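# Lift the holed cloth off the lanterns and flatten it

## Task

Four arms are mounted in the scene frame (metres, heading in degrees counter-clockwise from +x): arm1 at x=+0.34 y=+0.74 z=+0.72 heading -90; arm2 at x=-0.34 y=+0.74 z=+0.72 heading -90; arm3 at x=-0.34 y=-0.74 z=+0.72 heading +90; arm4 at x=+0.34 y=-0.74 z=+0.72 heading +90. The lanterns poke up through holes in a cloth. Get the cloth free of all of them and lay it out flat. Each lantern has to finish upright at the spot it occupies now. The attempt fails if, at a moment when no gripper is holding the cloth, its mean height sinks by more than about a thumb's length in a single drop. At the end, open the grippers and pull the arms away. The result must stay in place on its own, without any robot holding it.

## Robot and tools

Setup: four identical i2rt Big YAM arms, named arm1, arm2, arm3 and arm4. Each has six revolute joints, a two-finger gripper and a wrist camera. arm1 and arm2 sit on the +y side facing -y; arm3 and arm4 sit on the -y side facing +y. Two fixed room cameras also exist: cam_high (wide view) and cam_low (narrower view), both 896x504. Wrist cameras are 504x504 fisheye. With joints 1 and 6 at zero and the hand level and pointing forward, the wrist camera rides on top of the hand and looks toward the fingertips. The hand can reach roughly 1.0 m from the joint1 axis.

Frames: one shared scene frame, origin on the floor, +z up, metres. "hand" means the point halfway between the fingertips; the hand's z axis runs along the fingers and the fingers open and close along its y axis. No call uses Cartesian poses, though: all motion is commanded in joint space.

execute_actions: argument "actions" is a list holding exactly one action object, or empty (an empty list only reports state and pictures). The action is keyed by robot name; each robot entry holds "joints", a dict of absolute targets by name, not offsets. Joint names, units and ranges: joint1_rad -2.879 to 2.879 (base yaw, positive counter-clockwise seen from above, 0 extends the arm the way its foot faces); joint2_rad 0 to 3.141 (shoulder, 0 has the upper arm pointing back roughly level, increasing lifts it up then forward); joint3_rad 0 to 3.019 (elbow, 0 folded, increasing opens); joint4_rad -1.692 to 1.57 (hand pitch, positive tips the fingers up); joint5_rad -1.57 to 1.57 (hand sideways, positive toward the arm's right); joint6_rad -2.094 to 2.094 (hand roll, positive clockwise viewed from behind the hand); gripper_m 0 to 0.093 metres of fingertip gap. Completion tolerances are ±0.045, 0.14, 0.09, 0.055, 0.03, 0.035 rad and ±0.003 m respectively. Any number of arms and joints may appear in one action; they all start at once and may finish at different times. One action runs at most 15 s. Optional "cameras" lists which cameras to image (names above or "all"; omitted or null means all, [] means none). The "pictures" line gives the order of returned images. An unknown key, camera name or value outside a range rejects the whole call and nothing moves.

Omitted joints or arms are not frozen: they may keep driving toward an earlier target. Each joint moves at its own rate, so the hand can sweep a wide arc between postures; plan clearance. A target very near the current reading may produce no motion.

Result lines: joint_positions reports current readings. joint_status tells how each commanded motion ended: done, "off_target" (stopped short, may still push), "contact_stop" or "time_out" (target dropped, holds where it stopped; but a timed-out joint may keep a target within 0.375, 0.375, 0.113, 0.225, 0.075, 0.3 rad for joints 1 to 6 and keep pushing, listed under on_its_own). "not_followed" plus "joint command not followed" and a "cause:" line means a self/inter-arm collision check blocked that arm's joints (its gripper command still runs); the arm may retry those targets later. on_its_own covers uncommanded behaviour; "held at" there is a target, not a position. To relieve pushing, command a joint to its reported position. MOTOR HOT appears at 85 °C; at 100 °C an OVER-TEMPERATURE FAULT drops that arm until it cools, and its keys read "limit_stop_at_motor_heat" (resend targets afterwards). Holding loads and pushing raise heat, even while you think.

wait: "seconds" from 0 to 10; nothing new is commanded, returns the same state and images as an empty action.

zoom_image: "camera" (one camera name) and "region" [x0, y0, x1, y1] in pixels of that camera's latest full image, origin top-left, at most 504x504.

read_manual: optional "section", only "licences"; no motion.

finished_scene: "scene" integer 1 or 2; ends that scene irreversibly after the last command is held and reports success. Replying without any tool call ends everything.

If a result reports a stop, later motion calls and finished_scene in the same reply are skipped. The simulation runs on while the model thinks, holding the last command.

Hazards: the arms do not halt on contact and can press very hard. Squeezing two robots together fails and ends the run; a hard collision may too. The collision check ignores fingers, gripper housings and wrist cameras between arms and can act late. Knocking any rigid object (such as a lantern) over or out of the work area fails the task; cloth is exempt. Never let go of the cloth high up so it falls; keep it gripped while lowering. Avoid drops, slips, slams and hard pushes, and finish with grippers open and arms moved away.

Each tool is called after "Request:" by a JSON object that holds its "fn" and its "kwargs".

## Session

Request:
{"fn": "execute_actions", "kwargs": {"actions": []}}

Scene clock: 0.00 s.
Motor temperatures (°C, as the motors report them): arm1=[27 30 39 29 25 26] | arm2=[26 31 35 29 27 28] | arm3=[28 31 42 27 30 25] | arm4=[30 32 36 28 29 25]
arm1.joint_positions: joint1_rad=-0.007 joint2_rad=+0.438 joint3_rad=+1.453 joint4_rad=-1.538 joint5_rad=+0.001 joint6_rad=-0.008 gripper_m=+0.094
arm1.joint_status: not commanded
arm1.hand: x=+0.3350 y=+0.6211 z=+1.3446 quat_wxyz=(-0.356, -0.606, -0.616, +0.355) (m; scene frame)
arm2.joint_positions: joint1_rad=+0.008 joint2_rad=+0.454 joint3_rad=+1.467 joint4_rad=-1.531 joint5_rad=+0.014 joint6_rad=+0.012 gripper_m=+0.094
arm2.joint_status: not commanded
arm2.hand: x=-0.3263 y=+0.6184 z=+1.2890 quat_wxyz=(-0.361, -0.600, -0.619, +0.355) (m; scene frame)
arm3.joint_positions: joint1_rad=-0.012 joint2_rad=+0.435 joint3_rad=+1.452 joint4_rad=-1.533 joint5_rad=+0.010 joint6_rad=+0.015 gripper_m=+0.094
arm3.joint_status: not commanded
arm3.hand: x=-0.3242 y=-0.6116 z=+1.3689 quat_wxyz=(-0.355, +0.596, -0.630, -0.349) (m; scene frame)
arm4.joint_positions: joint1_rad=-0.011 joint2_rad=+0.438 joint3_rad=+1.450 joint4_rad=-1.540 joint5_rad=-0.011 joint6_rad=-0.005 gripper_m=+0.094
arm4.joint_status: not commanded
arm4.hand: x=+0.3304 y=-0.6175 z=+1.3038 quat_wxyz=(-0.346, +0.624, -0.603, -0.358) (m; scene frame)
pictures: arm1_cam_wrist, arm2_cam_wrist, arm3_cam_wrist, arm4_cam_wrist, cam_high, cam_low
Images, in order (width x height): arm1_cam_wrist 504x504, arm2_cam_wrist 504x504, arm3_cam_wrist 504x504, arm4_cam_wrist 504x504, cam_high 896x504, cam_low 896x504.

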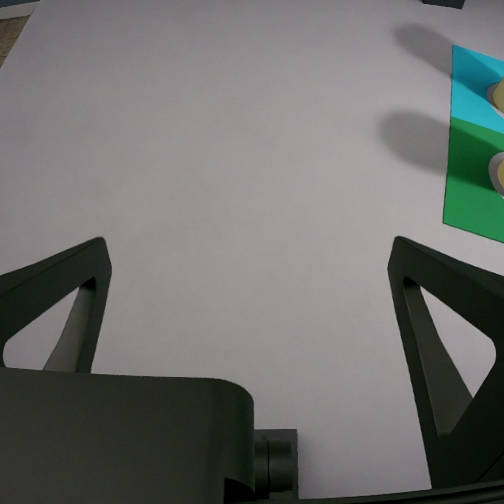

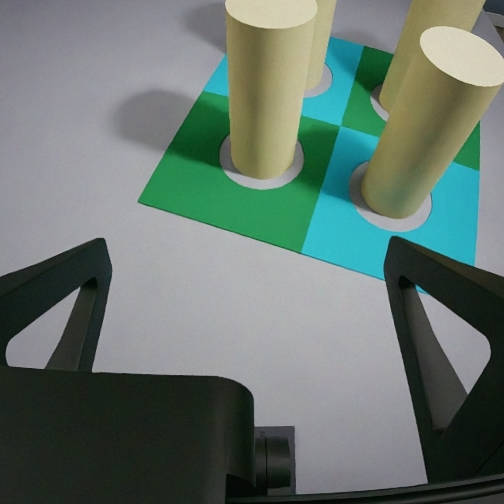

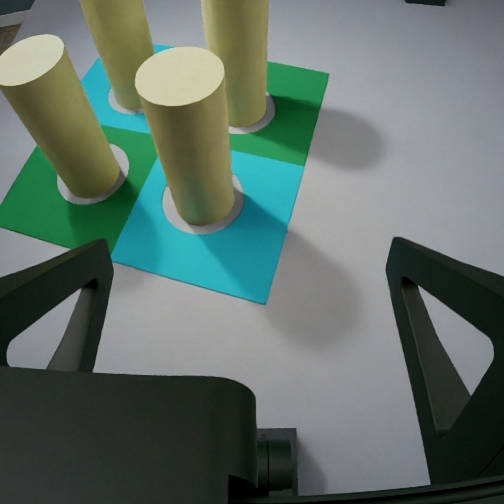

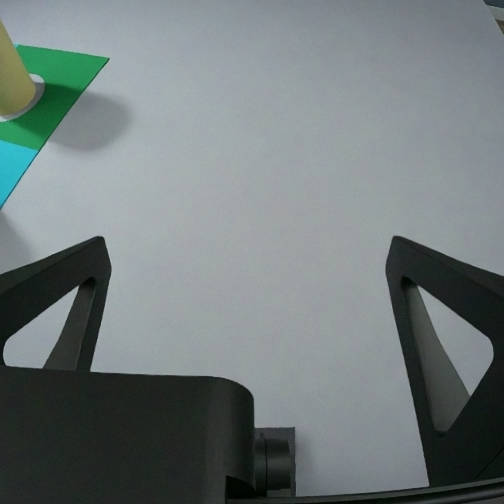

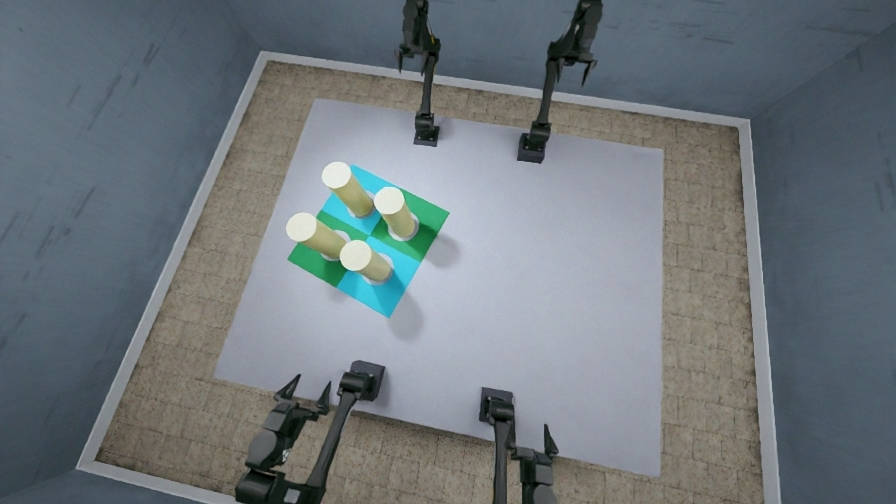

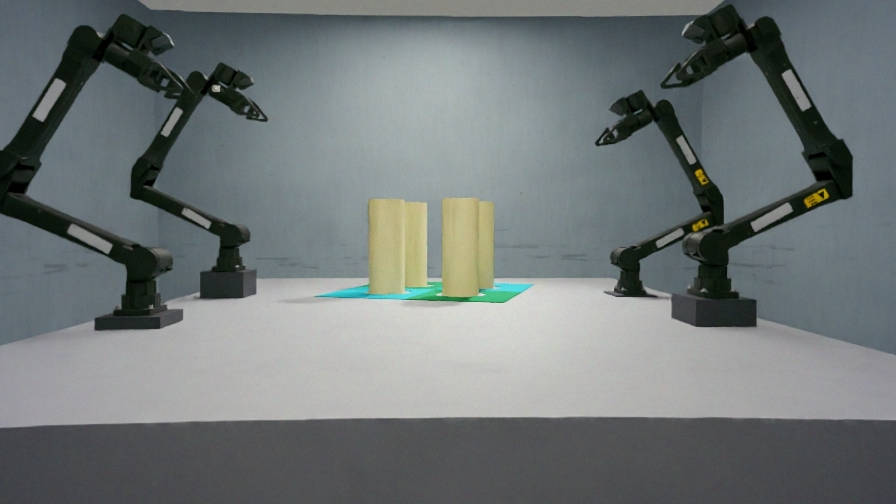

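Request:
{"fn": "execute_actions", "kwargs": {"actions": [{"arm1":{"joints":{"joint1_rad":-0.728,"joint2_rad":1.45,"joint3_rad":1.69,"joint4_rad":-0.71,"joint5_rad":0.12,"joint6_rad":0.36,"gripper_m":0.06}},"arm2":{"joints":{"joint1_rad":-0.99,"joint2_rad":1.1,"joint3_rad":1.26,"joint4_rad":-0.975,"joint5_rad":-0.3,"joint6_rad":-1.57,"gripper_m":0.06}},"arm3":{"joints":{"joint1_rad":0.89,"joint2_rad":1.6,"joint3_rad":2.05,"joint4_rad":-0.77,"joint5_rad":0.4,"joint6_rad":0.795,"gripper_m":0.06}},"arm4":{"joints":{"joint1_rad":1.055,"joint2_rad":1.5,"joint3_rad":1.91,"joint4_rad":-0.815,"joint5_rad":0.22,"joint6_rad":0.52,"gripper_m":0.06}}}], "cameras": []}}

Request:
{"fn": "execute_actions", "kwargs": {"actions": [{"arm1":{"joints":{"joint2_rad":2.165}},"arm2":{"joints":{"joint2_rad":1.82}},"arm3":{"joints":{"joint2_rad":2.41}},"arm4":{"joints":{"joint2_rad":2.23}}}]}}

Scene clock: 116.00 s.
Motor temperatures (°C, as the motors report them): arm1=[27 30 43 29 25 26] | arm2=[26 30 39 30 27 28] | arm3=[28 32 47 27 29 25] | arm4=[30 32 39 28 29 25]
arm1.joint_positions: joint1_rad=-0.734 joint2_rad=+1.462 joint3_rad=+1.660 joint4_rad=-0.728 joint5_rad=+0.118 joint6_rad=+0.350 gripper_m=+0.060
arm1.joint_status: all done
arm1.hand: x=-0.0981 y=+0.2787 z=+1.2573 quat_wxyz=(-0.241, -0.846, -0.186, +0.438) (m; scene frame)
arm2.joint_positions: joint1_rad=-0.988 joint2_rad=+1.111 joint3_rad=+1.249 joint4_rad=-0.992 joint5_rad=-0.298 joint6_rad=-1.554 gripper_m=+0.060
arm2.joint_status: all done
arm2.hand: x=-0.6679 y=+0.4418 z=+1.1073 quat_wxyz=(+0.034, -0.383, -0.842, +0.378) (m; scene frame)
arm3.joint_positions: joint1_rad=+0.896 joint2_rad=+1.595 joint3_rad=+2.028 joint4_rad=-0.789 joint5_rad=+0.399 joint6_rad=+0.784 gripper_m=+0.060
arm3.joint_status: all done
arm3.hand: x=-0.7973 y=-0.2577 z=+1.4006 quat_wxyz=(-0.131, +0.517, -0.629, -0.565) (m; scene frame)
arm4.joint_positions: joint1_rad=+1.063 joint2_rad=+1.494 joint3_rad=+1.883 joint4_rad=-0.837 joint5_rad=+0.219 joint6_rad=+0.506 gripper_m=+0.060
arm4.joint_status: all done
arm4.hand: x=-0.2104 y=-0.4184 z=+1.3046 quat_wxyz=(-0.084, +0.715, -0.447, -0.531) (m; scene frame)
pictures: none
No camera images: the call's "cameras" was empty. Leave "cameras" out to get every camera's image.

Scene clock: 117.90 s.
Motor temperatures (°C, as the motors report them): arm1=[27 31 44 29 25 26] | arm2=[26 31 39 30 27 28] | arm3=[28 32 48 27 29 25] | arm4=[30 33 40 28 29 25]
arm1.joint_positions: joint1_rad=-0.734 joint2_rad=+2.188 joint3_rad=+1.661 joint4_rad=-0.715 joint5_rad=+0.119 joint6_rad=+0.351 gripper_m=+0.060
arm1.joint_status: all done
arm1.hand: x=-0.1447 y=+0.2219 z=+0.7682 quat_wxyz=(-0.047, -0.956, -0.235, +0.168) (m; scene frame)
arm2.joint_positions: joint1_rad=-0.988 joint2_rad=+1.815 joint3_rad=+1.249 joint4_rad=-0.984 joint5_rad=-0.300 joint6_rad=-1.554 gripper_m=+0.060
arm2.joint_status: all done
arm2.hand: x=-0.7176 y=+0.4053 z=+0.7740 quat_wxyz=(-0.126, -0.457, -0.876, +0.083) (m; scene frame)
arm3.joint_positions: joint1_rad=+0.895 joint2_rad=+2.413 joint3_rad=+2.030 joint4_rad=-0.773 joint5_rad=+0.403 joint6_rad=+0.790 gripper_m=+0.060
arm3.joint_status: all done
arm3.hand: x=-0.9049 y=-0.1786 z=+0.7902 quat_wxyz=(-0.179, +0.679, -0.680, -0.210) (m; scene frame)
arm4.joint_positions: joint1_rad=+1.063 joint2_rad=+2.240 joint3_rad=+1.885 joint4_rad=-0.824 joint5_rad=+0.219 joint6_rad=+0.508 gripper_m=+0.060
arm4.joint_status: all done
arm4.hand: x=-0.3245 y=-0.3597 z=+0.7803 quat_wxyz=(-0.104, +0.850, -0.478, -0.195) (m; scene frame)
pictures: arm1_cam_wrist, arm2_cam_wrist, arm3_cam_wrist, arm4_cam_wrist, cam_high, cam_low
Images, in order (width x height): arm1_cam_wrist 504x504, arm2_cam_wrist 504x504, arm3_cam_wrist 504x504, arm4_cam_wrist 504x504, cam_high 896x504, cam_low 896x504.

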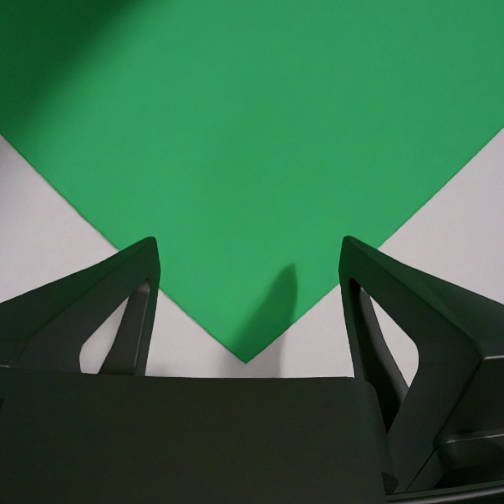

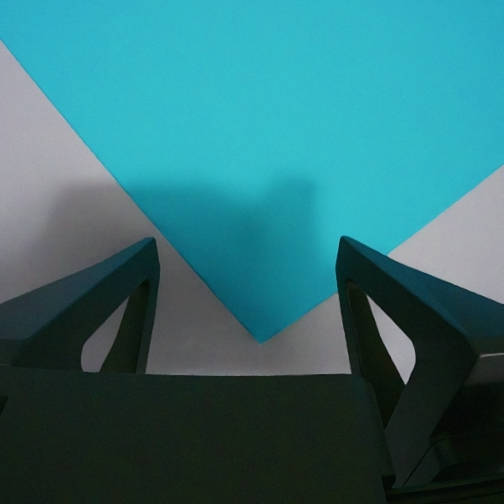

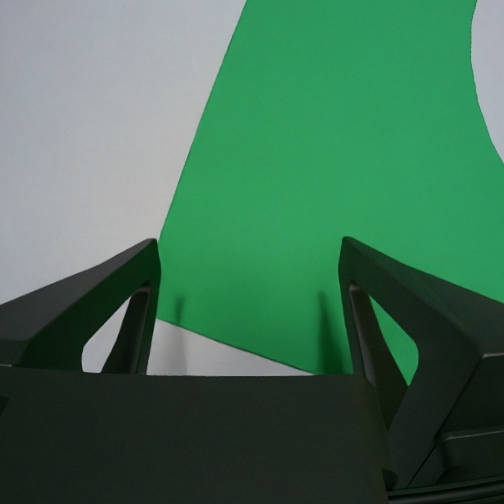

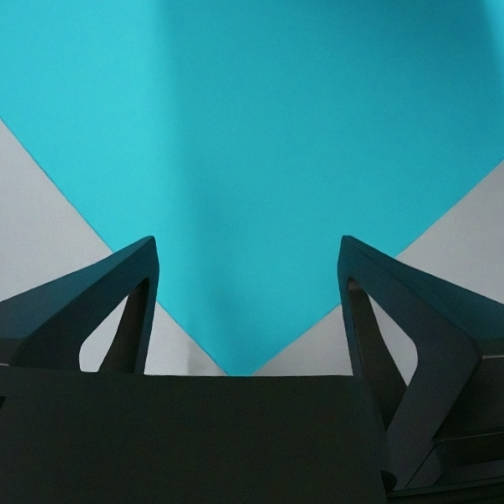

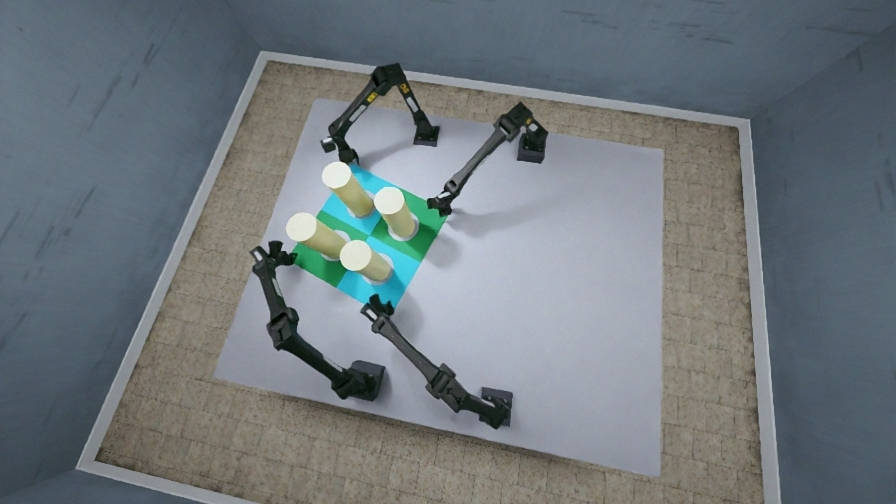

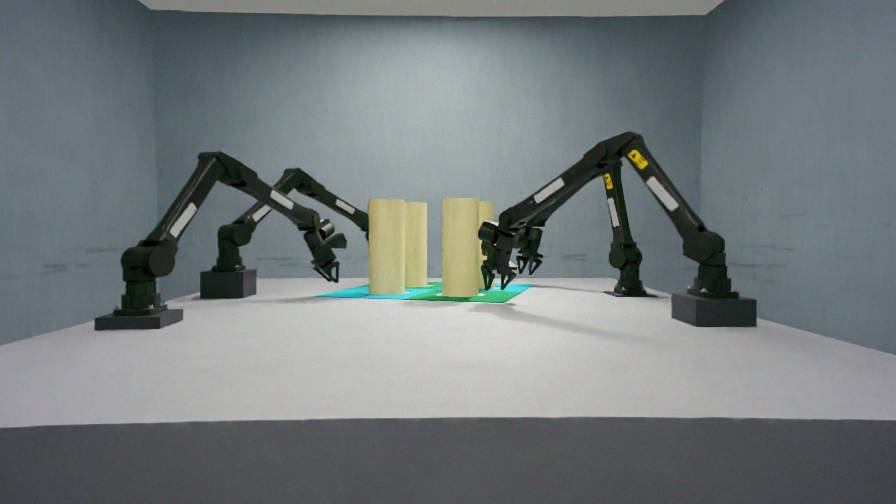

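Request:
{"fn": "execute_actions", "kwargs": {"actions": [{"arm1":{"joints":{"joint2_rad":2.30,"joint3_rad":1.65,"joint6_rad":0.41}},"arm2":{"joints":{"joint2_rad":1.96,"joint3_rad":1.245,"joint4_rad":-0.90}},"arm3":{"joints":{"joint2_rad":2.54,"joint3_rad":2.02,"joint6_rad":0.845}},"arm4":{"joints":{"joint2_rad":2.365,"joint3_rad":1.875,"joint6_rad":0.585}}}], "cameras": []}}

Scene clock: 131.57 s.
Motor temperatures (°C, as the motors report them): arm1=[27 34 46 29 25 26] | arm2=[26 32 39 30 27 28] | arm3=[28 36 49 27 29 25] | arm4=[30 37 41 28 29 25]
arm1.joint_positions: joint1_rad=-0.732 joint2_rad=+2.243 joint3_rad=+1.665 joint4_rad=-0.708 joint5_rad=+0.124 joint6_rad=+0.397 gripper_m=+0.060
arm1.joint_status: all done
arm1.hand: x=-0.1401 y=+0.2260 z=+0.7334 quat_wxyz=(-0.036, -0.964, -0.215, +0.151) (m; scene frame)
arm2.joint_positions: joint1_rad=-0.990 joint2_rad=+1.916 joint3_rad=+1.258 joint4_rad=-0.909 joint5_rad=-0.308 joint6_rad=-1.555 gripper_m=+0.060
arm2.joint_status: all done
arm2.hand: x=-0.7267 y=+0.3987 z=+0.7281 quat_wxyz=(-0.134, -0.459, -0.875, +0.077) (m; scene frame)
arm3.joint_positions: joint1_rad=+0.901 joint2_rad=+2.486 joint3_rad=+2.033 joint4_rad=-0.766 joint5_rad=+0.409 joint6_rad=+0.831 gripper_m=+0.060
arm3.joint_status: all done
arm3.hand: x=-0.9004 y=-0.1888 z=+0.7368 quat_wxyz=(-0.180, +0.675, -0.691, -0.184) (m; scene frame)
arm4.joint_positions: joint1_rad=+1.063 joint2_rad=+2.309 joint3_rad=+1.889 joint4_rad=-0.815 joint5_rad=+0.224 joint6_rad=+0.572 gripper_m=+0.060
arm4.joint_status: all done
arm4.hand: x=-0.3194 y=-0.3615 z=+0.7316 quat_wxyz=(-0.102, +0.840, -0.505, -0.171) (m; scene frame)
pictures: none
No camera images: the call's "cameras" was empty. Leave "cameras" out to get every camera's image.

In contact. Close while adding a little more press.

Request:
{"fn": "execute_actions", "kwargs": {"actions": [{"arm1":{"joints":{"joint2_rad":2.34,"joint3_rad":1.63,"joint4_rad":-0.74,"gripper_m":0}},"arm2":{"joints":{"joint2_rad":1.99,"joint3_rad":1.23,"gripper_m":0}},"arm3":{"joints":{"joint2_rad":2.58,"joint3_rad":2.0,"joint4_rad":-0.80,"gripper_m":0}},"arm4":{"joints":{"joint2_rad":2.41,"joint3_rad":1.855,"joint4_rad":-0.85,"gripper_m":0}}}], "cameras": ["arm1_cam_wrist","arm2_cam_wrist","arm3_cam_wrist","arm4_cam_wrist"]}}

Scene clock: 138.83 s.
Motor temperatures (°C, as the motors report them): arm1=[27 34 44 29 25 26] | arm2=[26 32 39 30 27 28] | arm3=[28 37 48 27 29 25] | arm4=[30 37 41 28 29 25]
arm1.joint_positions: joint1_rad=-0.732 joint2_rad=+2.244 joint3_rad=+1.664 joint4_rad=-0.713 joint5_rad=+0.125 joint6_rad=+0.399 gripper_m=+0.004
arm1.joint_status: gripper_m off_target (ended at +0.004, target +0.000); the others done
arm1.hand: x=-0.1391 y=+0.2274 z=+0.7319 quat_wxyz=(-0.034, -0.965, -0.215, +0.149) (m; scene frame)
arm2.joint_positions: joint1_rad=-0.989 joint2_rad=+1.917 joint3_rad=+1.254 joint4_rad=-0.909 joint5_rad=-0.320 joint6_rad=-1.555 gripper_m=+0.004
arm2.joint_status: gripper_m off_target (ended at +0.004, target +0.000); the others done
arm2.hand: x=-0.7236 y=+0.3975 z=+0.7273 quat_wxyz=(-0.140, -0.458, -0.874, +0.078) (m; scene frame)
arm3.joint_positions: joint1_rad=+0.887 joint2_rad=+2.486 joint3_rad=+2.033 joint4_rad=-0.784 joint5_rad=+0.418 joint6_rad=+0.832 gripper_m=+0.003
arm3.joint_status: all done
arm3.hand: x=-0.8880 y=-0.1822 z=+0.7355 quat_wxyz=(-0.186, +0.671, -0.696, -0.174) (m; scene frame)
arm4.joint_positions: joint1_rad=+1.062 joint2_rad=+2.311 joint3_rad=+1.889 joint4_rad=-0.816 joint5_rad=+0.226 joint6_rad=+0.573 gripper_m=+0.003
arm4.joint_status: all done
arm4.hand: x=-0.3184 y=-0.3607 z=+0.7302 quat_wxyz=(-0.103, +0.839, -0.506, -0.169) (m; scene frame)
pictures: arm1_cam_wrist, arm2_cam_wrist, arm3_cam_wrist, arm4_cam_wrist
Images, in order (width x height): arm1_cam_wrist 504x504, arm2_cam_wrist 504x504, arm3_cam_wrist 504x504, arm4_cam_wrist 504x504.

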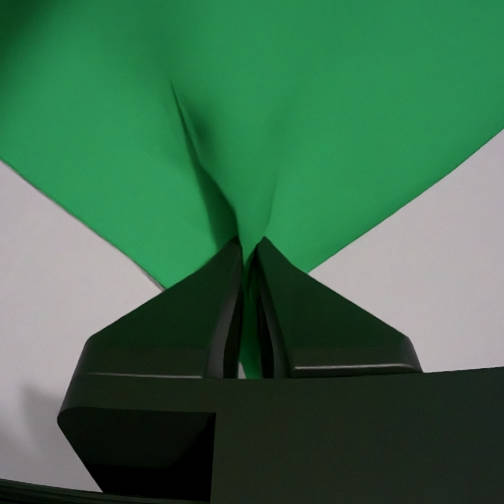

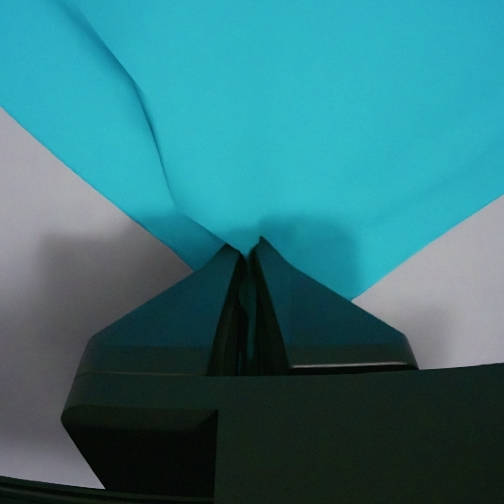

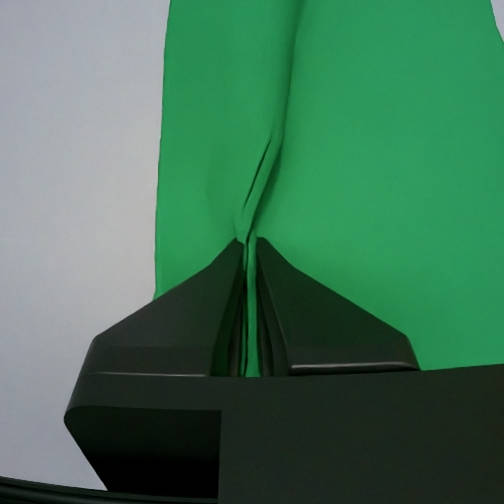

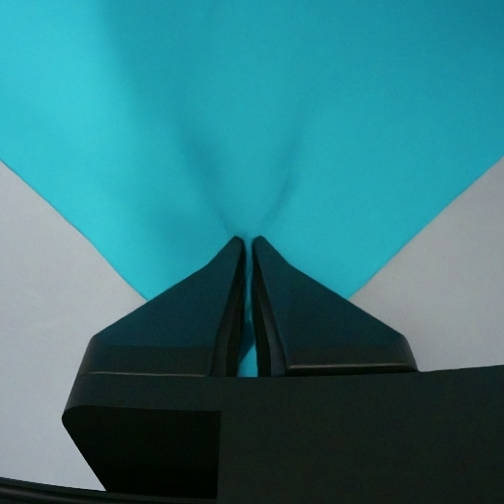

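Request:
{"fn": "execute_actions", "kwargs": {"actions": [{"arm1":{"joints":{"joint2_rad":2.015,"joint3_rad":1.595,"joint4_rad":-0.72}},"arm2":{"joints":{"joint1_rad":-1.005,"joint2_rad":1.625,"joint3_rad":1.207,"joint4_rad":-0.91}},"arm3":{"joints":{"joint1_rad":0.9,"joint2_rad":2.275,"joint3_rad":1.948,"joint4_rad":-0.79}},"arm4":{"joints":{"joint2_rad":2.105,"joint3_rad":1.84,"joint4_rad":-0.82}}}], "cameras": ["cam_low","cam_high"]}}

Scene clock: 230.10 s.
Motor temperatures (°C, as the motors report them): arm1=[27 34 40 29 25 26] | arm2=[26 31 37 29 28 28] | arm3=[28 38 44 27 30 25] | arm4=[30 37 37 28 29 25]
arm1.joint_positions: joint1_rad=-0.735 joint2_rad=+1.996 joint3_rad=+1.599 joint4_rad=-0.703 joint5_rad=+0.125 joint6_rad=+0.399 gripper_m=+0.004
arm1.joint_status: all done
arm1.hand: x=-0.1443 y=+0.2254 z=+0.8740 quat_wxyz=(-0.090, -0.949, -0.203, +0.224) (m; scene frame)
arm2.joint_positions: joint1_rad=-0.989 joint2_rad=+1.604 joint3_rad=+1.203 joint4_rad=-0.909 joint5_rad=-0.312 joint6_rad=-1.555 gripper_m=+0.004
arm2.joint_status: all done
arm2.hand: x=-0.7230 y=+0.3998 z=+0.8636 quat_wxyz=(-0.077, -0.437, -0.876, +0.191) (m; scene frame)
arm3.joint_positions: joint1_rad=+0.870 joint2_rad=+2.271 joint3_rad=+1.945 joint4_rad=-0.790 joint5_rad=+0.415 joint6_rad=+0.832 gripper_m=+0.003
arm3.joint_status: all done
arm3.hand: x=-0.8771 y=-0.1728 z=+0.8602 quat_wxyz=(-0.181, +0.649, -0.702, -0.231) (m; scene frame)
arm4.joint_positions: joint1_rad=+1.043 joint2_rad=+2.093 joint3_rad=+1.842 joint4_rad=-0.808 joint5_rad=+0.223 joint6_rad=+0.573 gripper_m=+0.003
arm4.joint_status: all done
arm4.hand: x=-0.3140 y=-0.3469 z=+0.8701 quat_wxyz=(-0.098, +0.814, -0.513, -0.255) (m; scene frame)
pictures: cam_high, cam_low
Images, in order (width x height): cam_high 896x504, cam_low 896x504.

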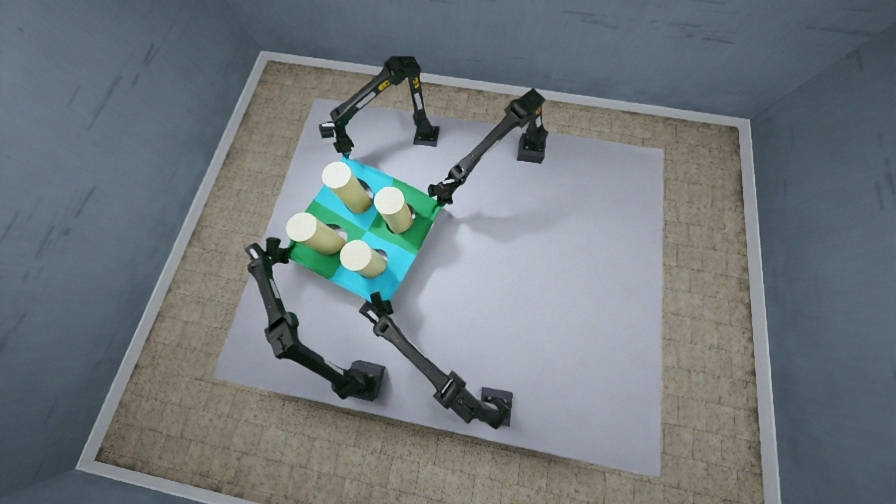

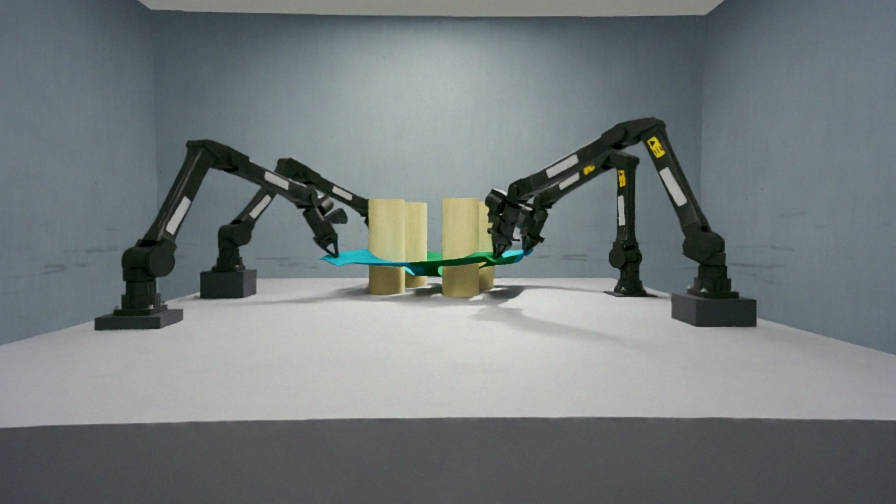

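Request:
{"fn": "execute_actions", "kwargs": {"actions": [{"arm1":{"joints":{"joint2_rad":1.83,"joint3_rad":1.61}},"arm2":{"joints":{"joint1_rad":-0.995,"joint2_rad":1.405,"joint3_rad":1.29}},"arm3":{"joints":{"joint1_rad":0.93,"joint2_rad":2.097,"joint3_rad":1.95}},"arm4":{"joints":{"joint1_rad":1.085,"joint2_rad":1.947,"joint3_rad":1.90}}}], "cameras": ["cam_low","cam_high"]}}

Scene clock: 238.10 s.
Motor temperatures (°C, as the motors report them): arm1=[27 35 41 29 25 26] | arm2=[26 31 38 29 28 28] | arm3=[28 39 46 27 30 25] | arm4=[30 38 39 28 29 25]
arm1.joint_positions: joint1_rad=-0.735 joint2_rad=+1.819 joint3_rad=+1.599 joint4_rad=-0.703 joint5_rad=+0.125 joint6_rad=+0.399 gripper_m=+0.004
arm1.joint_status: all done
arm1.hand: x=-0.1431 y=+0.2277 z=+0.9945 quat_wxyz=(-0.141, -0.926, -0.193, +0.292) (m; scene frame)
arm2.joint_positions: joint1_rad=-0.985 joint2_rad=+1.387 joint3_rad=+1.260 joint4_rad=-0.909 joint5_rad=-0.312 joint6_rad=-1.555 gripper_m=+0.004
arm2.joint_status: all done
arm2.hand: x=-0.7236 y=+0.3973 z=+0.9980 quat_wxyz=(-0.014, -0.404, -0.862, +0.307) (m; scene frame)
arm3.joint_positions: joint1_rad=+0.892 joint2_rad=+2.087 joint3_rad=+1.939 joint4_rad=-0.793 joint5_rad=+0.415 joint6_rad=+0.832 gripper_m=+0.003
arm3.joint_status: all done
arm3.hand: x=-0.8884 y=-0.1828 z=+0.9965 quat_wxyz=(-0.168, +0.627, -0.692, -0.314) (m; scene frame)
arm4.joint_positions: joint1_rad=+1.066 joint2_rad=+1.944 joint3_rad=+1.871 joint4_rad=-0.808 joint5_rad=+0.223 joint6_rad=+0.573 gripper_m=+0.003
arm4.joint_status: all done
arm4.hand: x=-0.3232 y=-0.3623 z=+0.9955 quat_wxyz=(-0.088, +0.792, -0.499, -0.341) (m; scene frame)
pictures: cam_high, cam_low
Images, in order (width x height): cam_high 896x504, cam_low 896x504.

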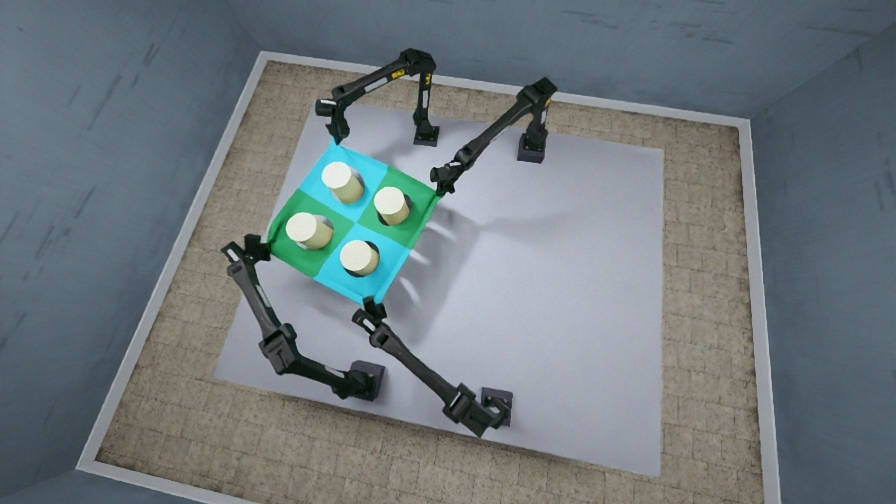

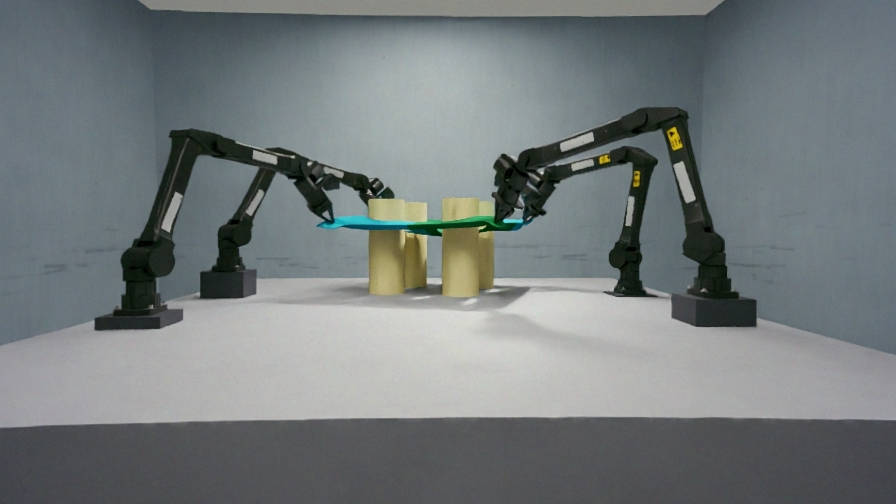

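Request:
{"fn": "execute_actions", "kwargs": {"actions": [{"arm1":{"joints":{"joint2_rad":1.69,"joint3_rad":1.705}},"arm2":{"joints":{"joint2_rad":1.283,"joint3_rad":1.415}},"arm3":{"joints":{"joint2_rad":1.975,"joint3_rad":2.04}},"arm4":{"joints":{"joint2_rad":1.843,"joint3_rad":2.0}}}], "cameras": []}}

Request:
{"fn": "execute_actions", "kwargs": {"actions": [{"arm1":{"joints":{"joint2_rad":1.615,"joint3_rad":1.878}},"arm2":{"joints":{"joint2_rad":1.235,"joint3_rad":1.643}},"arm3":{"joints":{"joint2_rad":1.905,"joint3_rad":2.212}},"arm4":{"joints":{"joint2_rad":1.805,"joint3_rad":2.218}}}], "cameras": ["cam_low","cam_high"]}}

Scene clock: 248.07 s.
Motor temperatures (°C, as the motors report them): arm1=[27 35 44 29 25 26] | arm2=[26 31 41 29 28 28] | arm3=[28 40 49 27 30 25] | arm4=[30 39 42 28 29 25]
arm1.joint_positions: joint1_rad=-0.735 joint2_rad=+1.693 joint3_rad=+1.670 joint4_rad=-0.703 joint5_rad=+0.125 joint6_rad=+0.399 gripper_m=+0.004
arm1.joint_status: all done
arm1.hand: x=-0.1426 y=+0.2291 z=+1.1192 quat_wxyz=(-0.196, -0.892, -0.179, +0.365) (m; scene frame)
arm2.joint_positions: joint1_rad=-0.985 joint2_rad=+1.268 joint3_rad=+1.377 joint4_rad=-0.909 joint5_rad=-0.313 joint6_rad=-1.555 gripper_m=+0.004
arm2.joint_status: all done
arm2.hand: x=-0.7221 y=+0.3986 z=+1.1187 quat_wxyz=(+0.040, -0.371, -0.836, +0.402) (m; scene frame)
arm3.joint_positions: joint1_rad=+0.892 joint2_rad=+1.967 joint3_rad=+1.984 joint4_rad=-0.793 joint5_rad=+0.415 joint6_rad=+0.832 gripper_m=+0.003
arm3.joint_status: all done
arm3.hand: x=-0.8841 y=-0.1841 z=+1.1119 quat_wxyz=(-0.157, +0.596, -0.685, -0.389) (m; scene frame)
arm4.joint_positions: joint1_rad=+1.066 joint2_rad=+1.852 joint3_rad=+1.959 joint4_rad=-0.808 joint5_rad=+0.223 joint6_rad=+0.573 gripper_m=+0.003
arm4.joint_status: all done
arm4.hand: x=-0.3221 y=-0.3629 z=+1.1117 quat_wxyz=(-0.079, +0.758, -0.490, -0.423) (m; scene frame)
pictures: none
No camera images: the call's "cameras" was empty. Leave "cameras" out to get every camera's image.

Scene clock: 249.40 s.
Motor temperatures (°C, as the motors report them): arm1=[27 35 45 29 25 26] | arm2=[26 31 41 30 28 28] | arm3=[28 40 50 27 30 25] | arm4=[30 39 42 28 29 25]
arm1.joint_positions: joint1_rad=-0.736 joint2_rad=+1.629 joint3_rad=+1.831 joint4_rad=-0.707 joint5_rad=+0.124 joint6_rad=+0.399 gripper_m=+0.004
arm1.joint_status: all done
arm1.hand: x=-0.1431 y=+0.2307 z=+1.2552 quat_wxyz=(-0.256, -0.844, -0.161, +0.443) (m; scene frame)
arm2.joint_positions: joint1_rad=-0.985 joint2_rad=+1.223 joint3_rad=+1.605 joint4_rad=-0.910 joint5_rad=-0.313 joint6_rad=-1.555 gripper_m=+0.004
arm2.joint_status: all done
arm2.hand: x=-0.7183 y=+0.4014 z=+1.2680 quat_wxyz=(+0.103, -0.326, -0.792, +0.506) (m; scene frame)
arm3.joint_positions: joint1_rad=+0.893 joint2_rad=+1.889 joint3_rad=+2.164 joint4_rad=-0.796 joint5_rad=+0.416 joint6_rad=+0.832 gripper_m=+0.003
arm3.joint_status: all done
arm3.hand: x=-0.8795 y=-0.1853 z=+1.2707 quat_wxyz=(-0.139, +0.539, -0.664, -0.499) (m; scene frame)
arm4.joint_positions: joint1_rad=+1.066 joint2_rad=+1.821 joint3_rad=+2.170 joint4_rad=-0.808 joint5_rad=+0.224 joint6_rad=+0.573 gripper_m=+0.003
arm4.joint_status: all done
arm4.hand: x=-0.3227 y=-0.3626 z=+1.2548 quat_wxyz=(-0.068, +0.703, -0.472, -0.528) (m; scene frame)
pictures: cam_high, cam_low
Images, in order (width x height): cam_high 896x504, cam_low 896x504.

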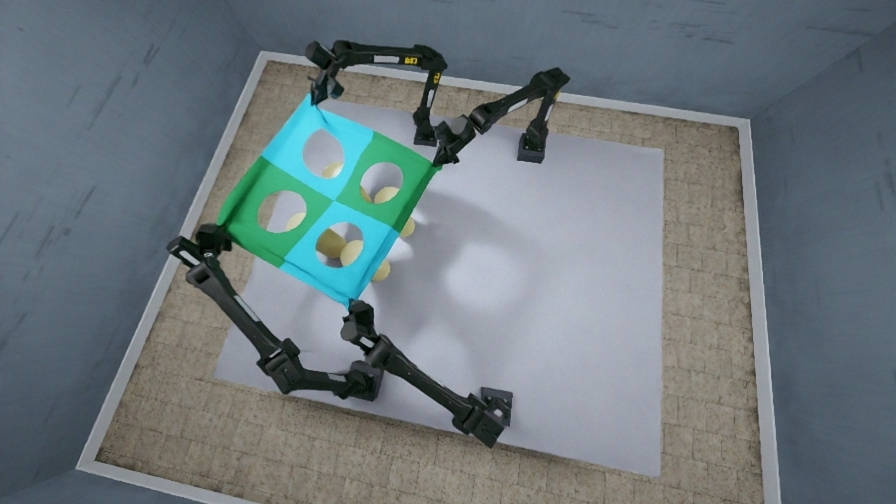

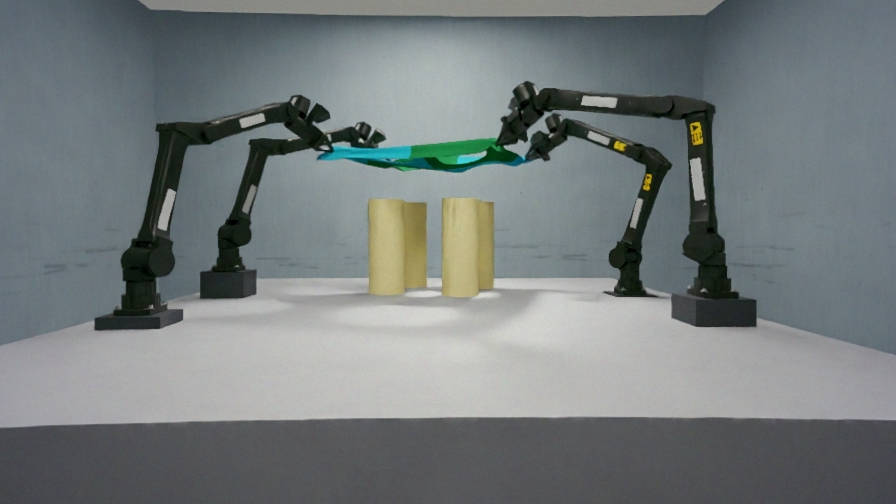

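Request:
{"fn": "execute_actions", "kwargs": {"actions": [{"arm1":{"joints":{"joint1_rad":-0.56,"joint2_rad":1.335,"joint3_rad":1.542,"joint5_rad":0.09,"joint6_rad":0.5}},"arm2":{"joints":{"joint1_rad":-0.712,"joint2_rad":1.015,"joint3_rad":1.43,"joint5_rad":-0.23,"joint6_rad":-1.34}},"arm3":{"joints":{"joint1_rad":0.715,"joint2_rad":1.495,"joint3_rad":1.675,"joint5_rad":0.3,"joint6_rad":0.565}},"arm4":{"joints":{"joint1_rad":0.875,"joint2_rad":1.382,"joint3_rad":1.693,"joint5_rad":0.17,"joint6_rad":0.3}}}], "cameras": ["cam_low"]}}

Request:
{"fn": "execute_actions", "kwargs": {"actions": [{"arm1":{"joints":{"joint1_rad":-0.31,"joint2_rad":1.1,"joint3_rad":1.335,"joint5_rad":0.06,"joint6_rad":0.67}},"arm2":{"joints":{"joint1_rad":-0.328,"joint2_rad":0.9,"joint3_rad":1.355,"joint5_rad":-0.15,"joint6_rad":-1.03}},"arm3":{"joints":{"joint1_rad":0.41,"joint2_rad":1.182,"joint3_rad":1.375,"joint5_rad":0.2,"joint6_rad":0.19}},"arm4":{"joints":{"joint1_rad":0.545,"joint2_rad":1.055,"joint3_rad":1.406,"joint5_rad":0.11,"joint6_rad":-0.1}}}], "cameras": ["cam_low","cam_high"]}}

Scene clock: 266.27 s.
Motor temperatures (°C, as the motors report them): arm1=[27 35 50 29 25 26] | arm2=[26 31 43 30 28 28] | arm3=[28 39 55 27 30 25] | arm4=[30 39 45 28 29 25]
arm1.joint_positions: joint1_rad=-0.564 joint2_rad=+1.331 joint3_rad=+1.542 joint4_rad=-0.713 joint5_rad=+0.094 joint6_rad=+0.488 gripper_m=+0.004
arm1.joint_status: all done
arm1.hand: x=+0.0152 y=+0.2508 z=+1.2686 quat_wxyz=(-0.322, -0.835, -0.203, +0.398) (m; scene frame)
arm2.joint_positions: joint1_rad=-0.699 joint2_rad=+1.006 joint3_rad=+1.437 joint4_rad=-0.910 joint5_rad=-0.240 joint6_rad=-1.353 gripper_m=+0.004
arm2.joint_status: all done
arm2.hand: x=-0.5664 y=+0.3753 z=+1.2693 quat_wxyz=(+0.016, -0.302, -0.792, +0.531) (m; scene frame)
arm3.joint_positions: joint1_rad=+0.692 joint2_rad=+1.494 joint3_rad=+1.678 joint4_rad=-0.796 joint5_rad=+0.312 joint6_rad=+0.573 gripper_m=+0.003
arm3.joint_status: all done
arm3.hand: x=-0.6833 y=-0.2091 z=+1.2585 quat_wxyz=(-0.203, +0.602, -0.644, -0.426) (m; scene frame)
arm4.joint_positions: joint1_rad=+0.866 joint2_rad=+1.403 joint3_rad=+1.689 joint4_rad=-0.810 joint5_rad=+0.169 joint6_rad=+0.312 gripper_m=+0.003
arm4.joint_status: all done
arm4.hand: x=-0.1193 y=-0.3422 z=+1.2521 quat_wxyz=(-0.161, +0.741, -0.444, -0.477) (m; scene frame)
pictures: cam_low
Images, in order (width x height): cam_low 896x504.

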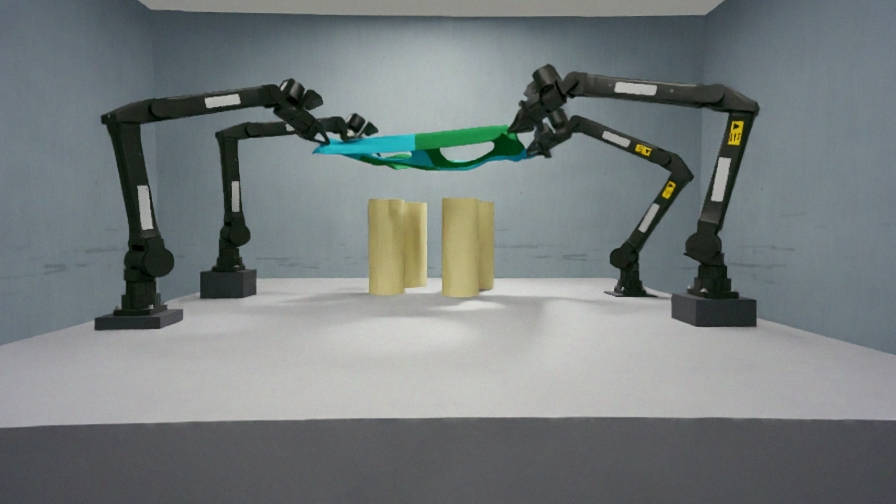

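Scene clock: 267.70 s.
Motor temperatures (°C, as the motors report them): arm1=[27 35 50 29 25 26] | arm2=[26 31 43 30 28 28] | arm3=[28 39 54 27 30 25] | arm4=[30 39 45 28 29 25]
arm1.joint_positions: joint1_rad=-0.315 joint2_rad=+1.094 joint3_rad=+1.329 joint4_rad=-0.715 joint5_rad=+0.068 joint6_rad=+0.658 gripper_m=+0.004
arm1.joint_status: all done
arm1.hand: x=+0.1764 y=+0.2707 z=+1.2658 quat_wxyz=(-0.412, -0.819, -0.240, +0.319) (m; scene frame)
arm2.joint_positions: joint1_rad=-0.321 joint2_rad=+0.899 joint3_rad=+1.348 joint4_rad=-0.910 joint5_rad=-0.161 joint6_rad=-1.044 gripper_m=+0.004
arm2.joint_status: all done
arm2.hand: x=-0.4163 y=+0.3520 z=+1.2592 quat_wxyz=(-0.129, -0.292, -0.793, +0.518) (m; scene frame)
arm3.joint_positions: joint1_rad=+0.386 joint2_rad=+1.176 joint3_rad=+1.381 joint4_rad=-0.796 joint5_rad=+0.212 joint6_rad=+0.198 gripper_m=+0.003
arm3.joint_status: all done
arm3.hand: x=-0.4819 y=-0.2422 z=+1.2599 quat_wxyz=(-0.300, +0.639, -0.607, -0.364) (m; scene frame)
arm4.joint_positions: joint1_rad=+0.540 joint2_rad=+1.067 joint3_rad=+1.406 joint4_rad=-0.811 joint5_rad=+0.108 joint6_rad=-0.087 gripper_m=+0.003
arm4.joint_status: all done
arm4.hand: x=+0.0916 y=-0.3295 z=+1.2620 quat_wxyz=(-0.309, +0.753, -0.399, -0.423) (m; scene frame)
pictures: cam_high, cam_low
Images, in order (width x height): cam_high 896x504, cam_low 896x504.

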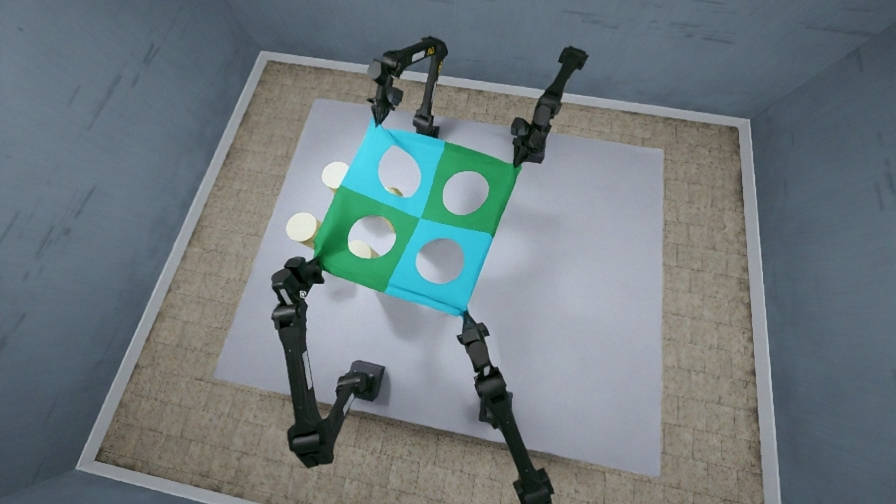

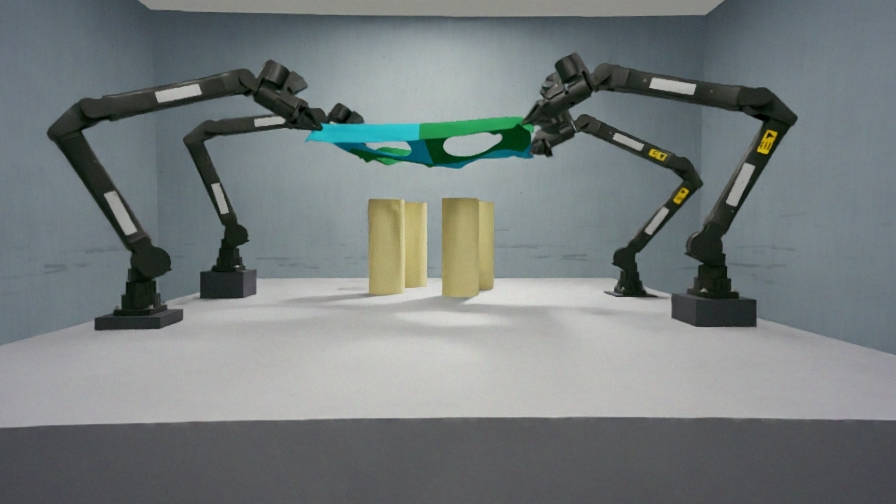

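Request:
{"fn": "execute_actions", "kwargs": {"actions": [{"arm1":{"joints":{"joint1_rad":0.012,"joint2_rad":0.975,"joint3_rad":1.238,"joint5_rad":0.03,"joint6_rad":0.92}},"arm2":{"joints":{"joint1_rad":0.08,"joint2_rad":0.965,"joint3_rad":1.44,"joint5_rad":-0.08,"joint6_rad":-0.7}},"arm3":{"joints":{"joint1_rad":-0.005,"joint2_rad":1.025,"joint3_rad":1.255,"joint5_rad":0.1,"joint6_rad":-0.3}},"arm4":{"joints":{"joint1_rad":0.072,"joint2_rad":0.905,"joint3_rad":1.297,"joint5_rad":0.06,"joint6_rad":-0.635}}}], "cameras": []}}

Request:
{"fn": "execute_actions", "kwargs": {"actions": [{"arm1":{"joints":{"joint1_rad":0.36,"joint2_rad":1.03,"joint3_rad":1.17,"joint5_rad":0.0,"joint6_rad":1.17}},"arm2":{"joints":{"joint1_rad":0.41,"joint2_rad":1.14,"joint3_rad":1.48,"joint5_rad":0.0,"joint6_rad":-0.44}},"arm3":{"joints":{"joint1_rad":-0.465,"joint2_rad":1.12,"joint3_rad":1.26,"joint5_rad":0.0,"joint6_rad":-0.83}},"arm4":{"joints":{"joint1_rad":-0.418,"joint2_rad":1.025,"joint3_rad":1.29,"joint5_rad":0.0,"joint6_rad":-1.2}}}], "cameras": ["cam_low","cam_high"]}}

Scene clock: 282.83 s.
Motor temperatures (°C, as the motors report them): arm1=[27 33 48 29 25 26] | arm2=[26 30 43 30 28 28] | arm3=[28 37 51 27 30 25] | arm4=[30 37 43 28 29 25]
arm1.joint_positions: joint1_rad=+0.001 joint2_rad=+0.987 joint3_rad=+1.229 joint4_rad=-0.715 joint5_rad=+0.041 joint6_rad=+0.909 gripper_m=+0.004
arm1.joint_status: all done
arm1.hand: x=+0.3348 y=+0.2831 z=+1.2556 quat_wxyz=(-0.492, -0.807, -0.273, +0.182) (m; scene frame)
arm2.joint_positions: joint1_rad=+0.087 joint2_rad=+0.970 joint3_rad=+1.378 joint4_rad=-0.910 joint5_rad=-0.091 joint6_rad=-0.714 gripper_m=+0.004
arm2.joint_status: all done
arm2.hand: x=-0.2615 y=+0.3209 z=+1.2467 quat_wxyz=(-0.271, -0.283, -0.810, +0.436) (m; scene frame)
arm3.joint_positions: joint1_rad=-0.022 joint2_rad=+1.025 joint3_rad=+1.255 joint4_rad=-0.796 joint5_rad=+0.115 joint6_rad=-0.293 gripper_m=+0.003
arm3.joint_status: all done
arm3.hand: x=-0.2923 y=-0.2741 z=+1.2547 quat_wxyz=(-0.414, +0.676, -0.561, -0.238) (m; scene frame)
arm4.joint_positions: joint1_rad=+0.093 joint2_rad=+0.908 joint3_rad=+1.292 joint4_rad=-0.811 joint5_rad=+0.051 joint6_rad=-0.621 gripper_m=+0.003
arm4.joint_status: all done
arm4.hand: x=+0.2907 y=-0.3220 z=+1.2635 quat_wxyz=(-0.476, +0.765, -0.349, -0.259) (m; scene frame)
pictures: none
No camera images: the call's "cameras" was empty. Leave "cameras" out to get every camera's image.

Scene clock: 284.40 s.
Motor temperatures (°C, as the motors report them): arm1=[27 33 48 29 25 26] | arm2=[26 30 43 30 28 28] | arm3=[28 37 51 27 30 25] | arm4=[30 36 43 28 29 25]
arm1.joint_positions: joint1_rad=+0.347 joint2_rad=+1.031 joint3_rad=+1.165 joint4_rad=-0.715 joint5_rad=+0.013 joint6_rad=+1.157 gripper_m=+0.004
arm1.joint_status: all done
arm1.hand: x=+0.4989 y=+0.3027 z=+1.1984 quat_wxyz=(-0.477, -0.814, -0.330, +0.018) (m; scene frame)
arm2.joint_positions: joint1_rad=+0.428 joint2_rad=+1.161 joint3_rad=+1.446 joint4_rad=-0.910 joint5_rad=-0.013 joint6_rad=-0.455 gripper_m=+0.004
arm2.joint_status: all done
arm2.hand: x=-0.1046 y=+0.2991 z=+1.1983 quat_wxyz=(-0.325, -0.279, -0.845, +0.322) (m; scene frame)
arm3.joint_positions: joint1_rad=-0.488 joint2_rad=+1.146 joint3_rad=+1.255 joint4_rad=-0.796 joint5_rad=+0.014 joint6_rad=-0.825 gripper_m=+0.003
arm3.joint_status: all done
arm3.hand: x=-0.0882 y=-0.3017 z=+1.1973 quat_wxyz=(-0.419, +0.733, -0.534, -0.045) (m; scene frame)
arm4.joint_positions: joint1_rad=-0.395 joint2_rad=+1.036 joint3_rad=+1.283 joint4_rad=-0.812 joint5_rad=-0.014 joint6_rad=-1.186 gripper_m=+0.003
arm4.joint_status: all done
arm4.hand: x=+0.4973 y=-0.3041 z=+1.2038 quat_wxyz=(-0.482, +0.817, -0.316, -0.012) (m; scene frame)
pictures: cam_high, cam_low
Images, in order (width x height): cam_high 896x504, cam_low 896x504.

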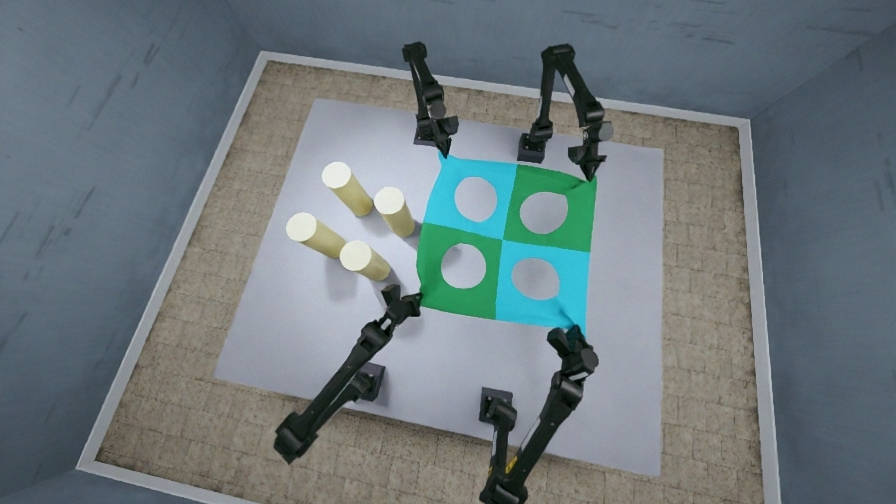

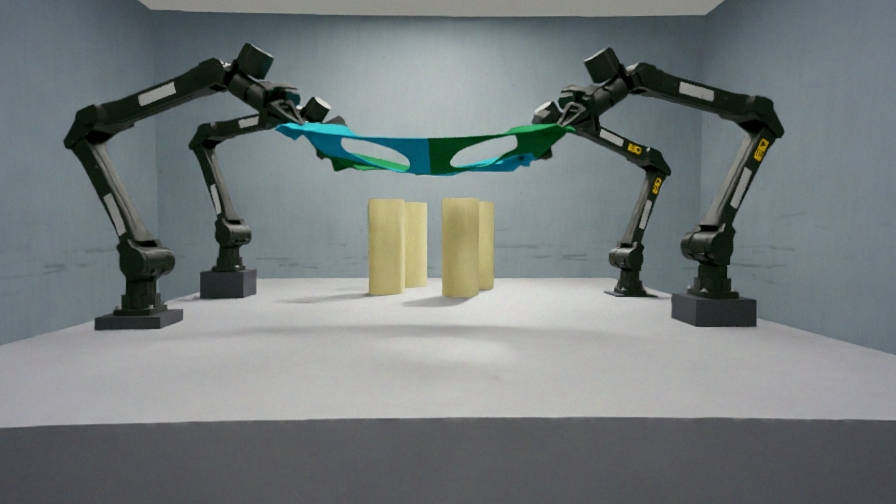

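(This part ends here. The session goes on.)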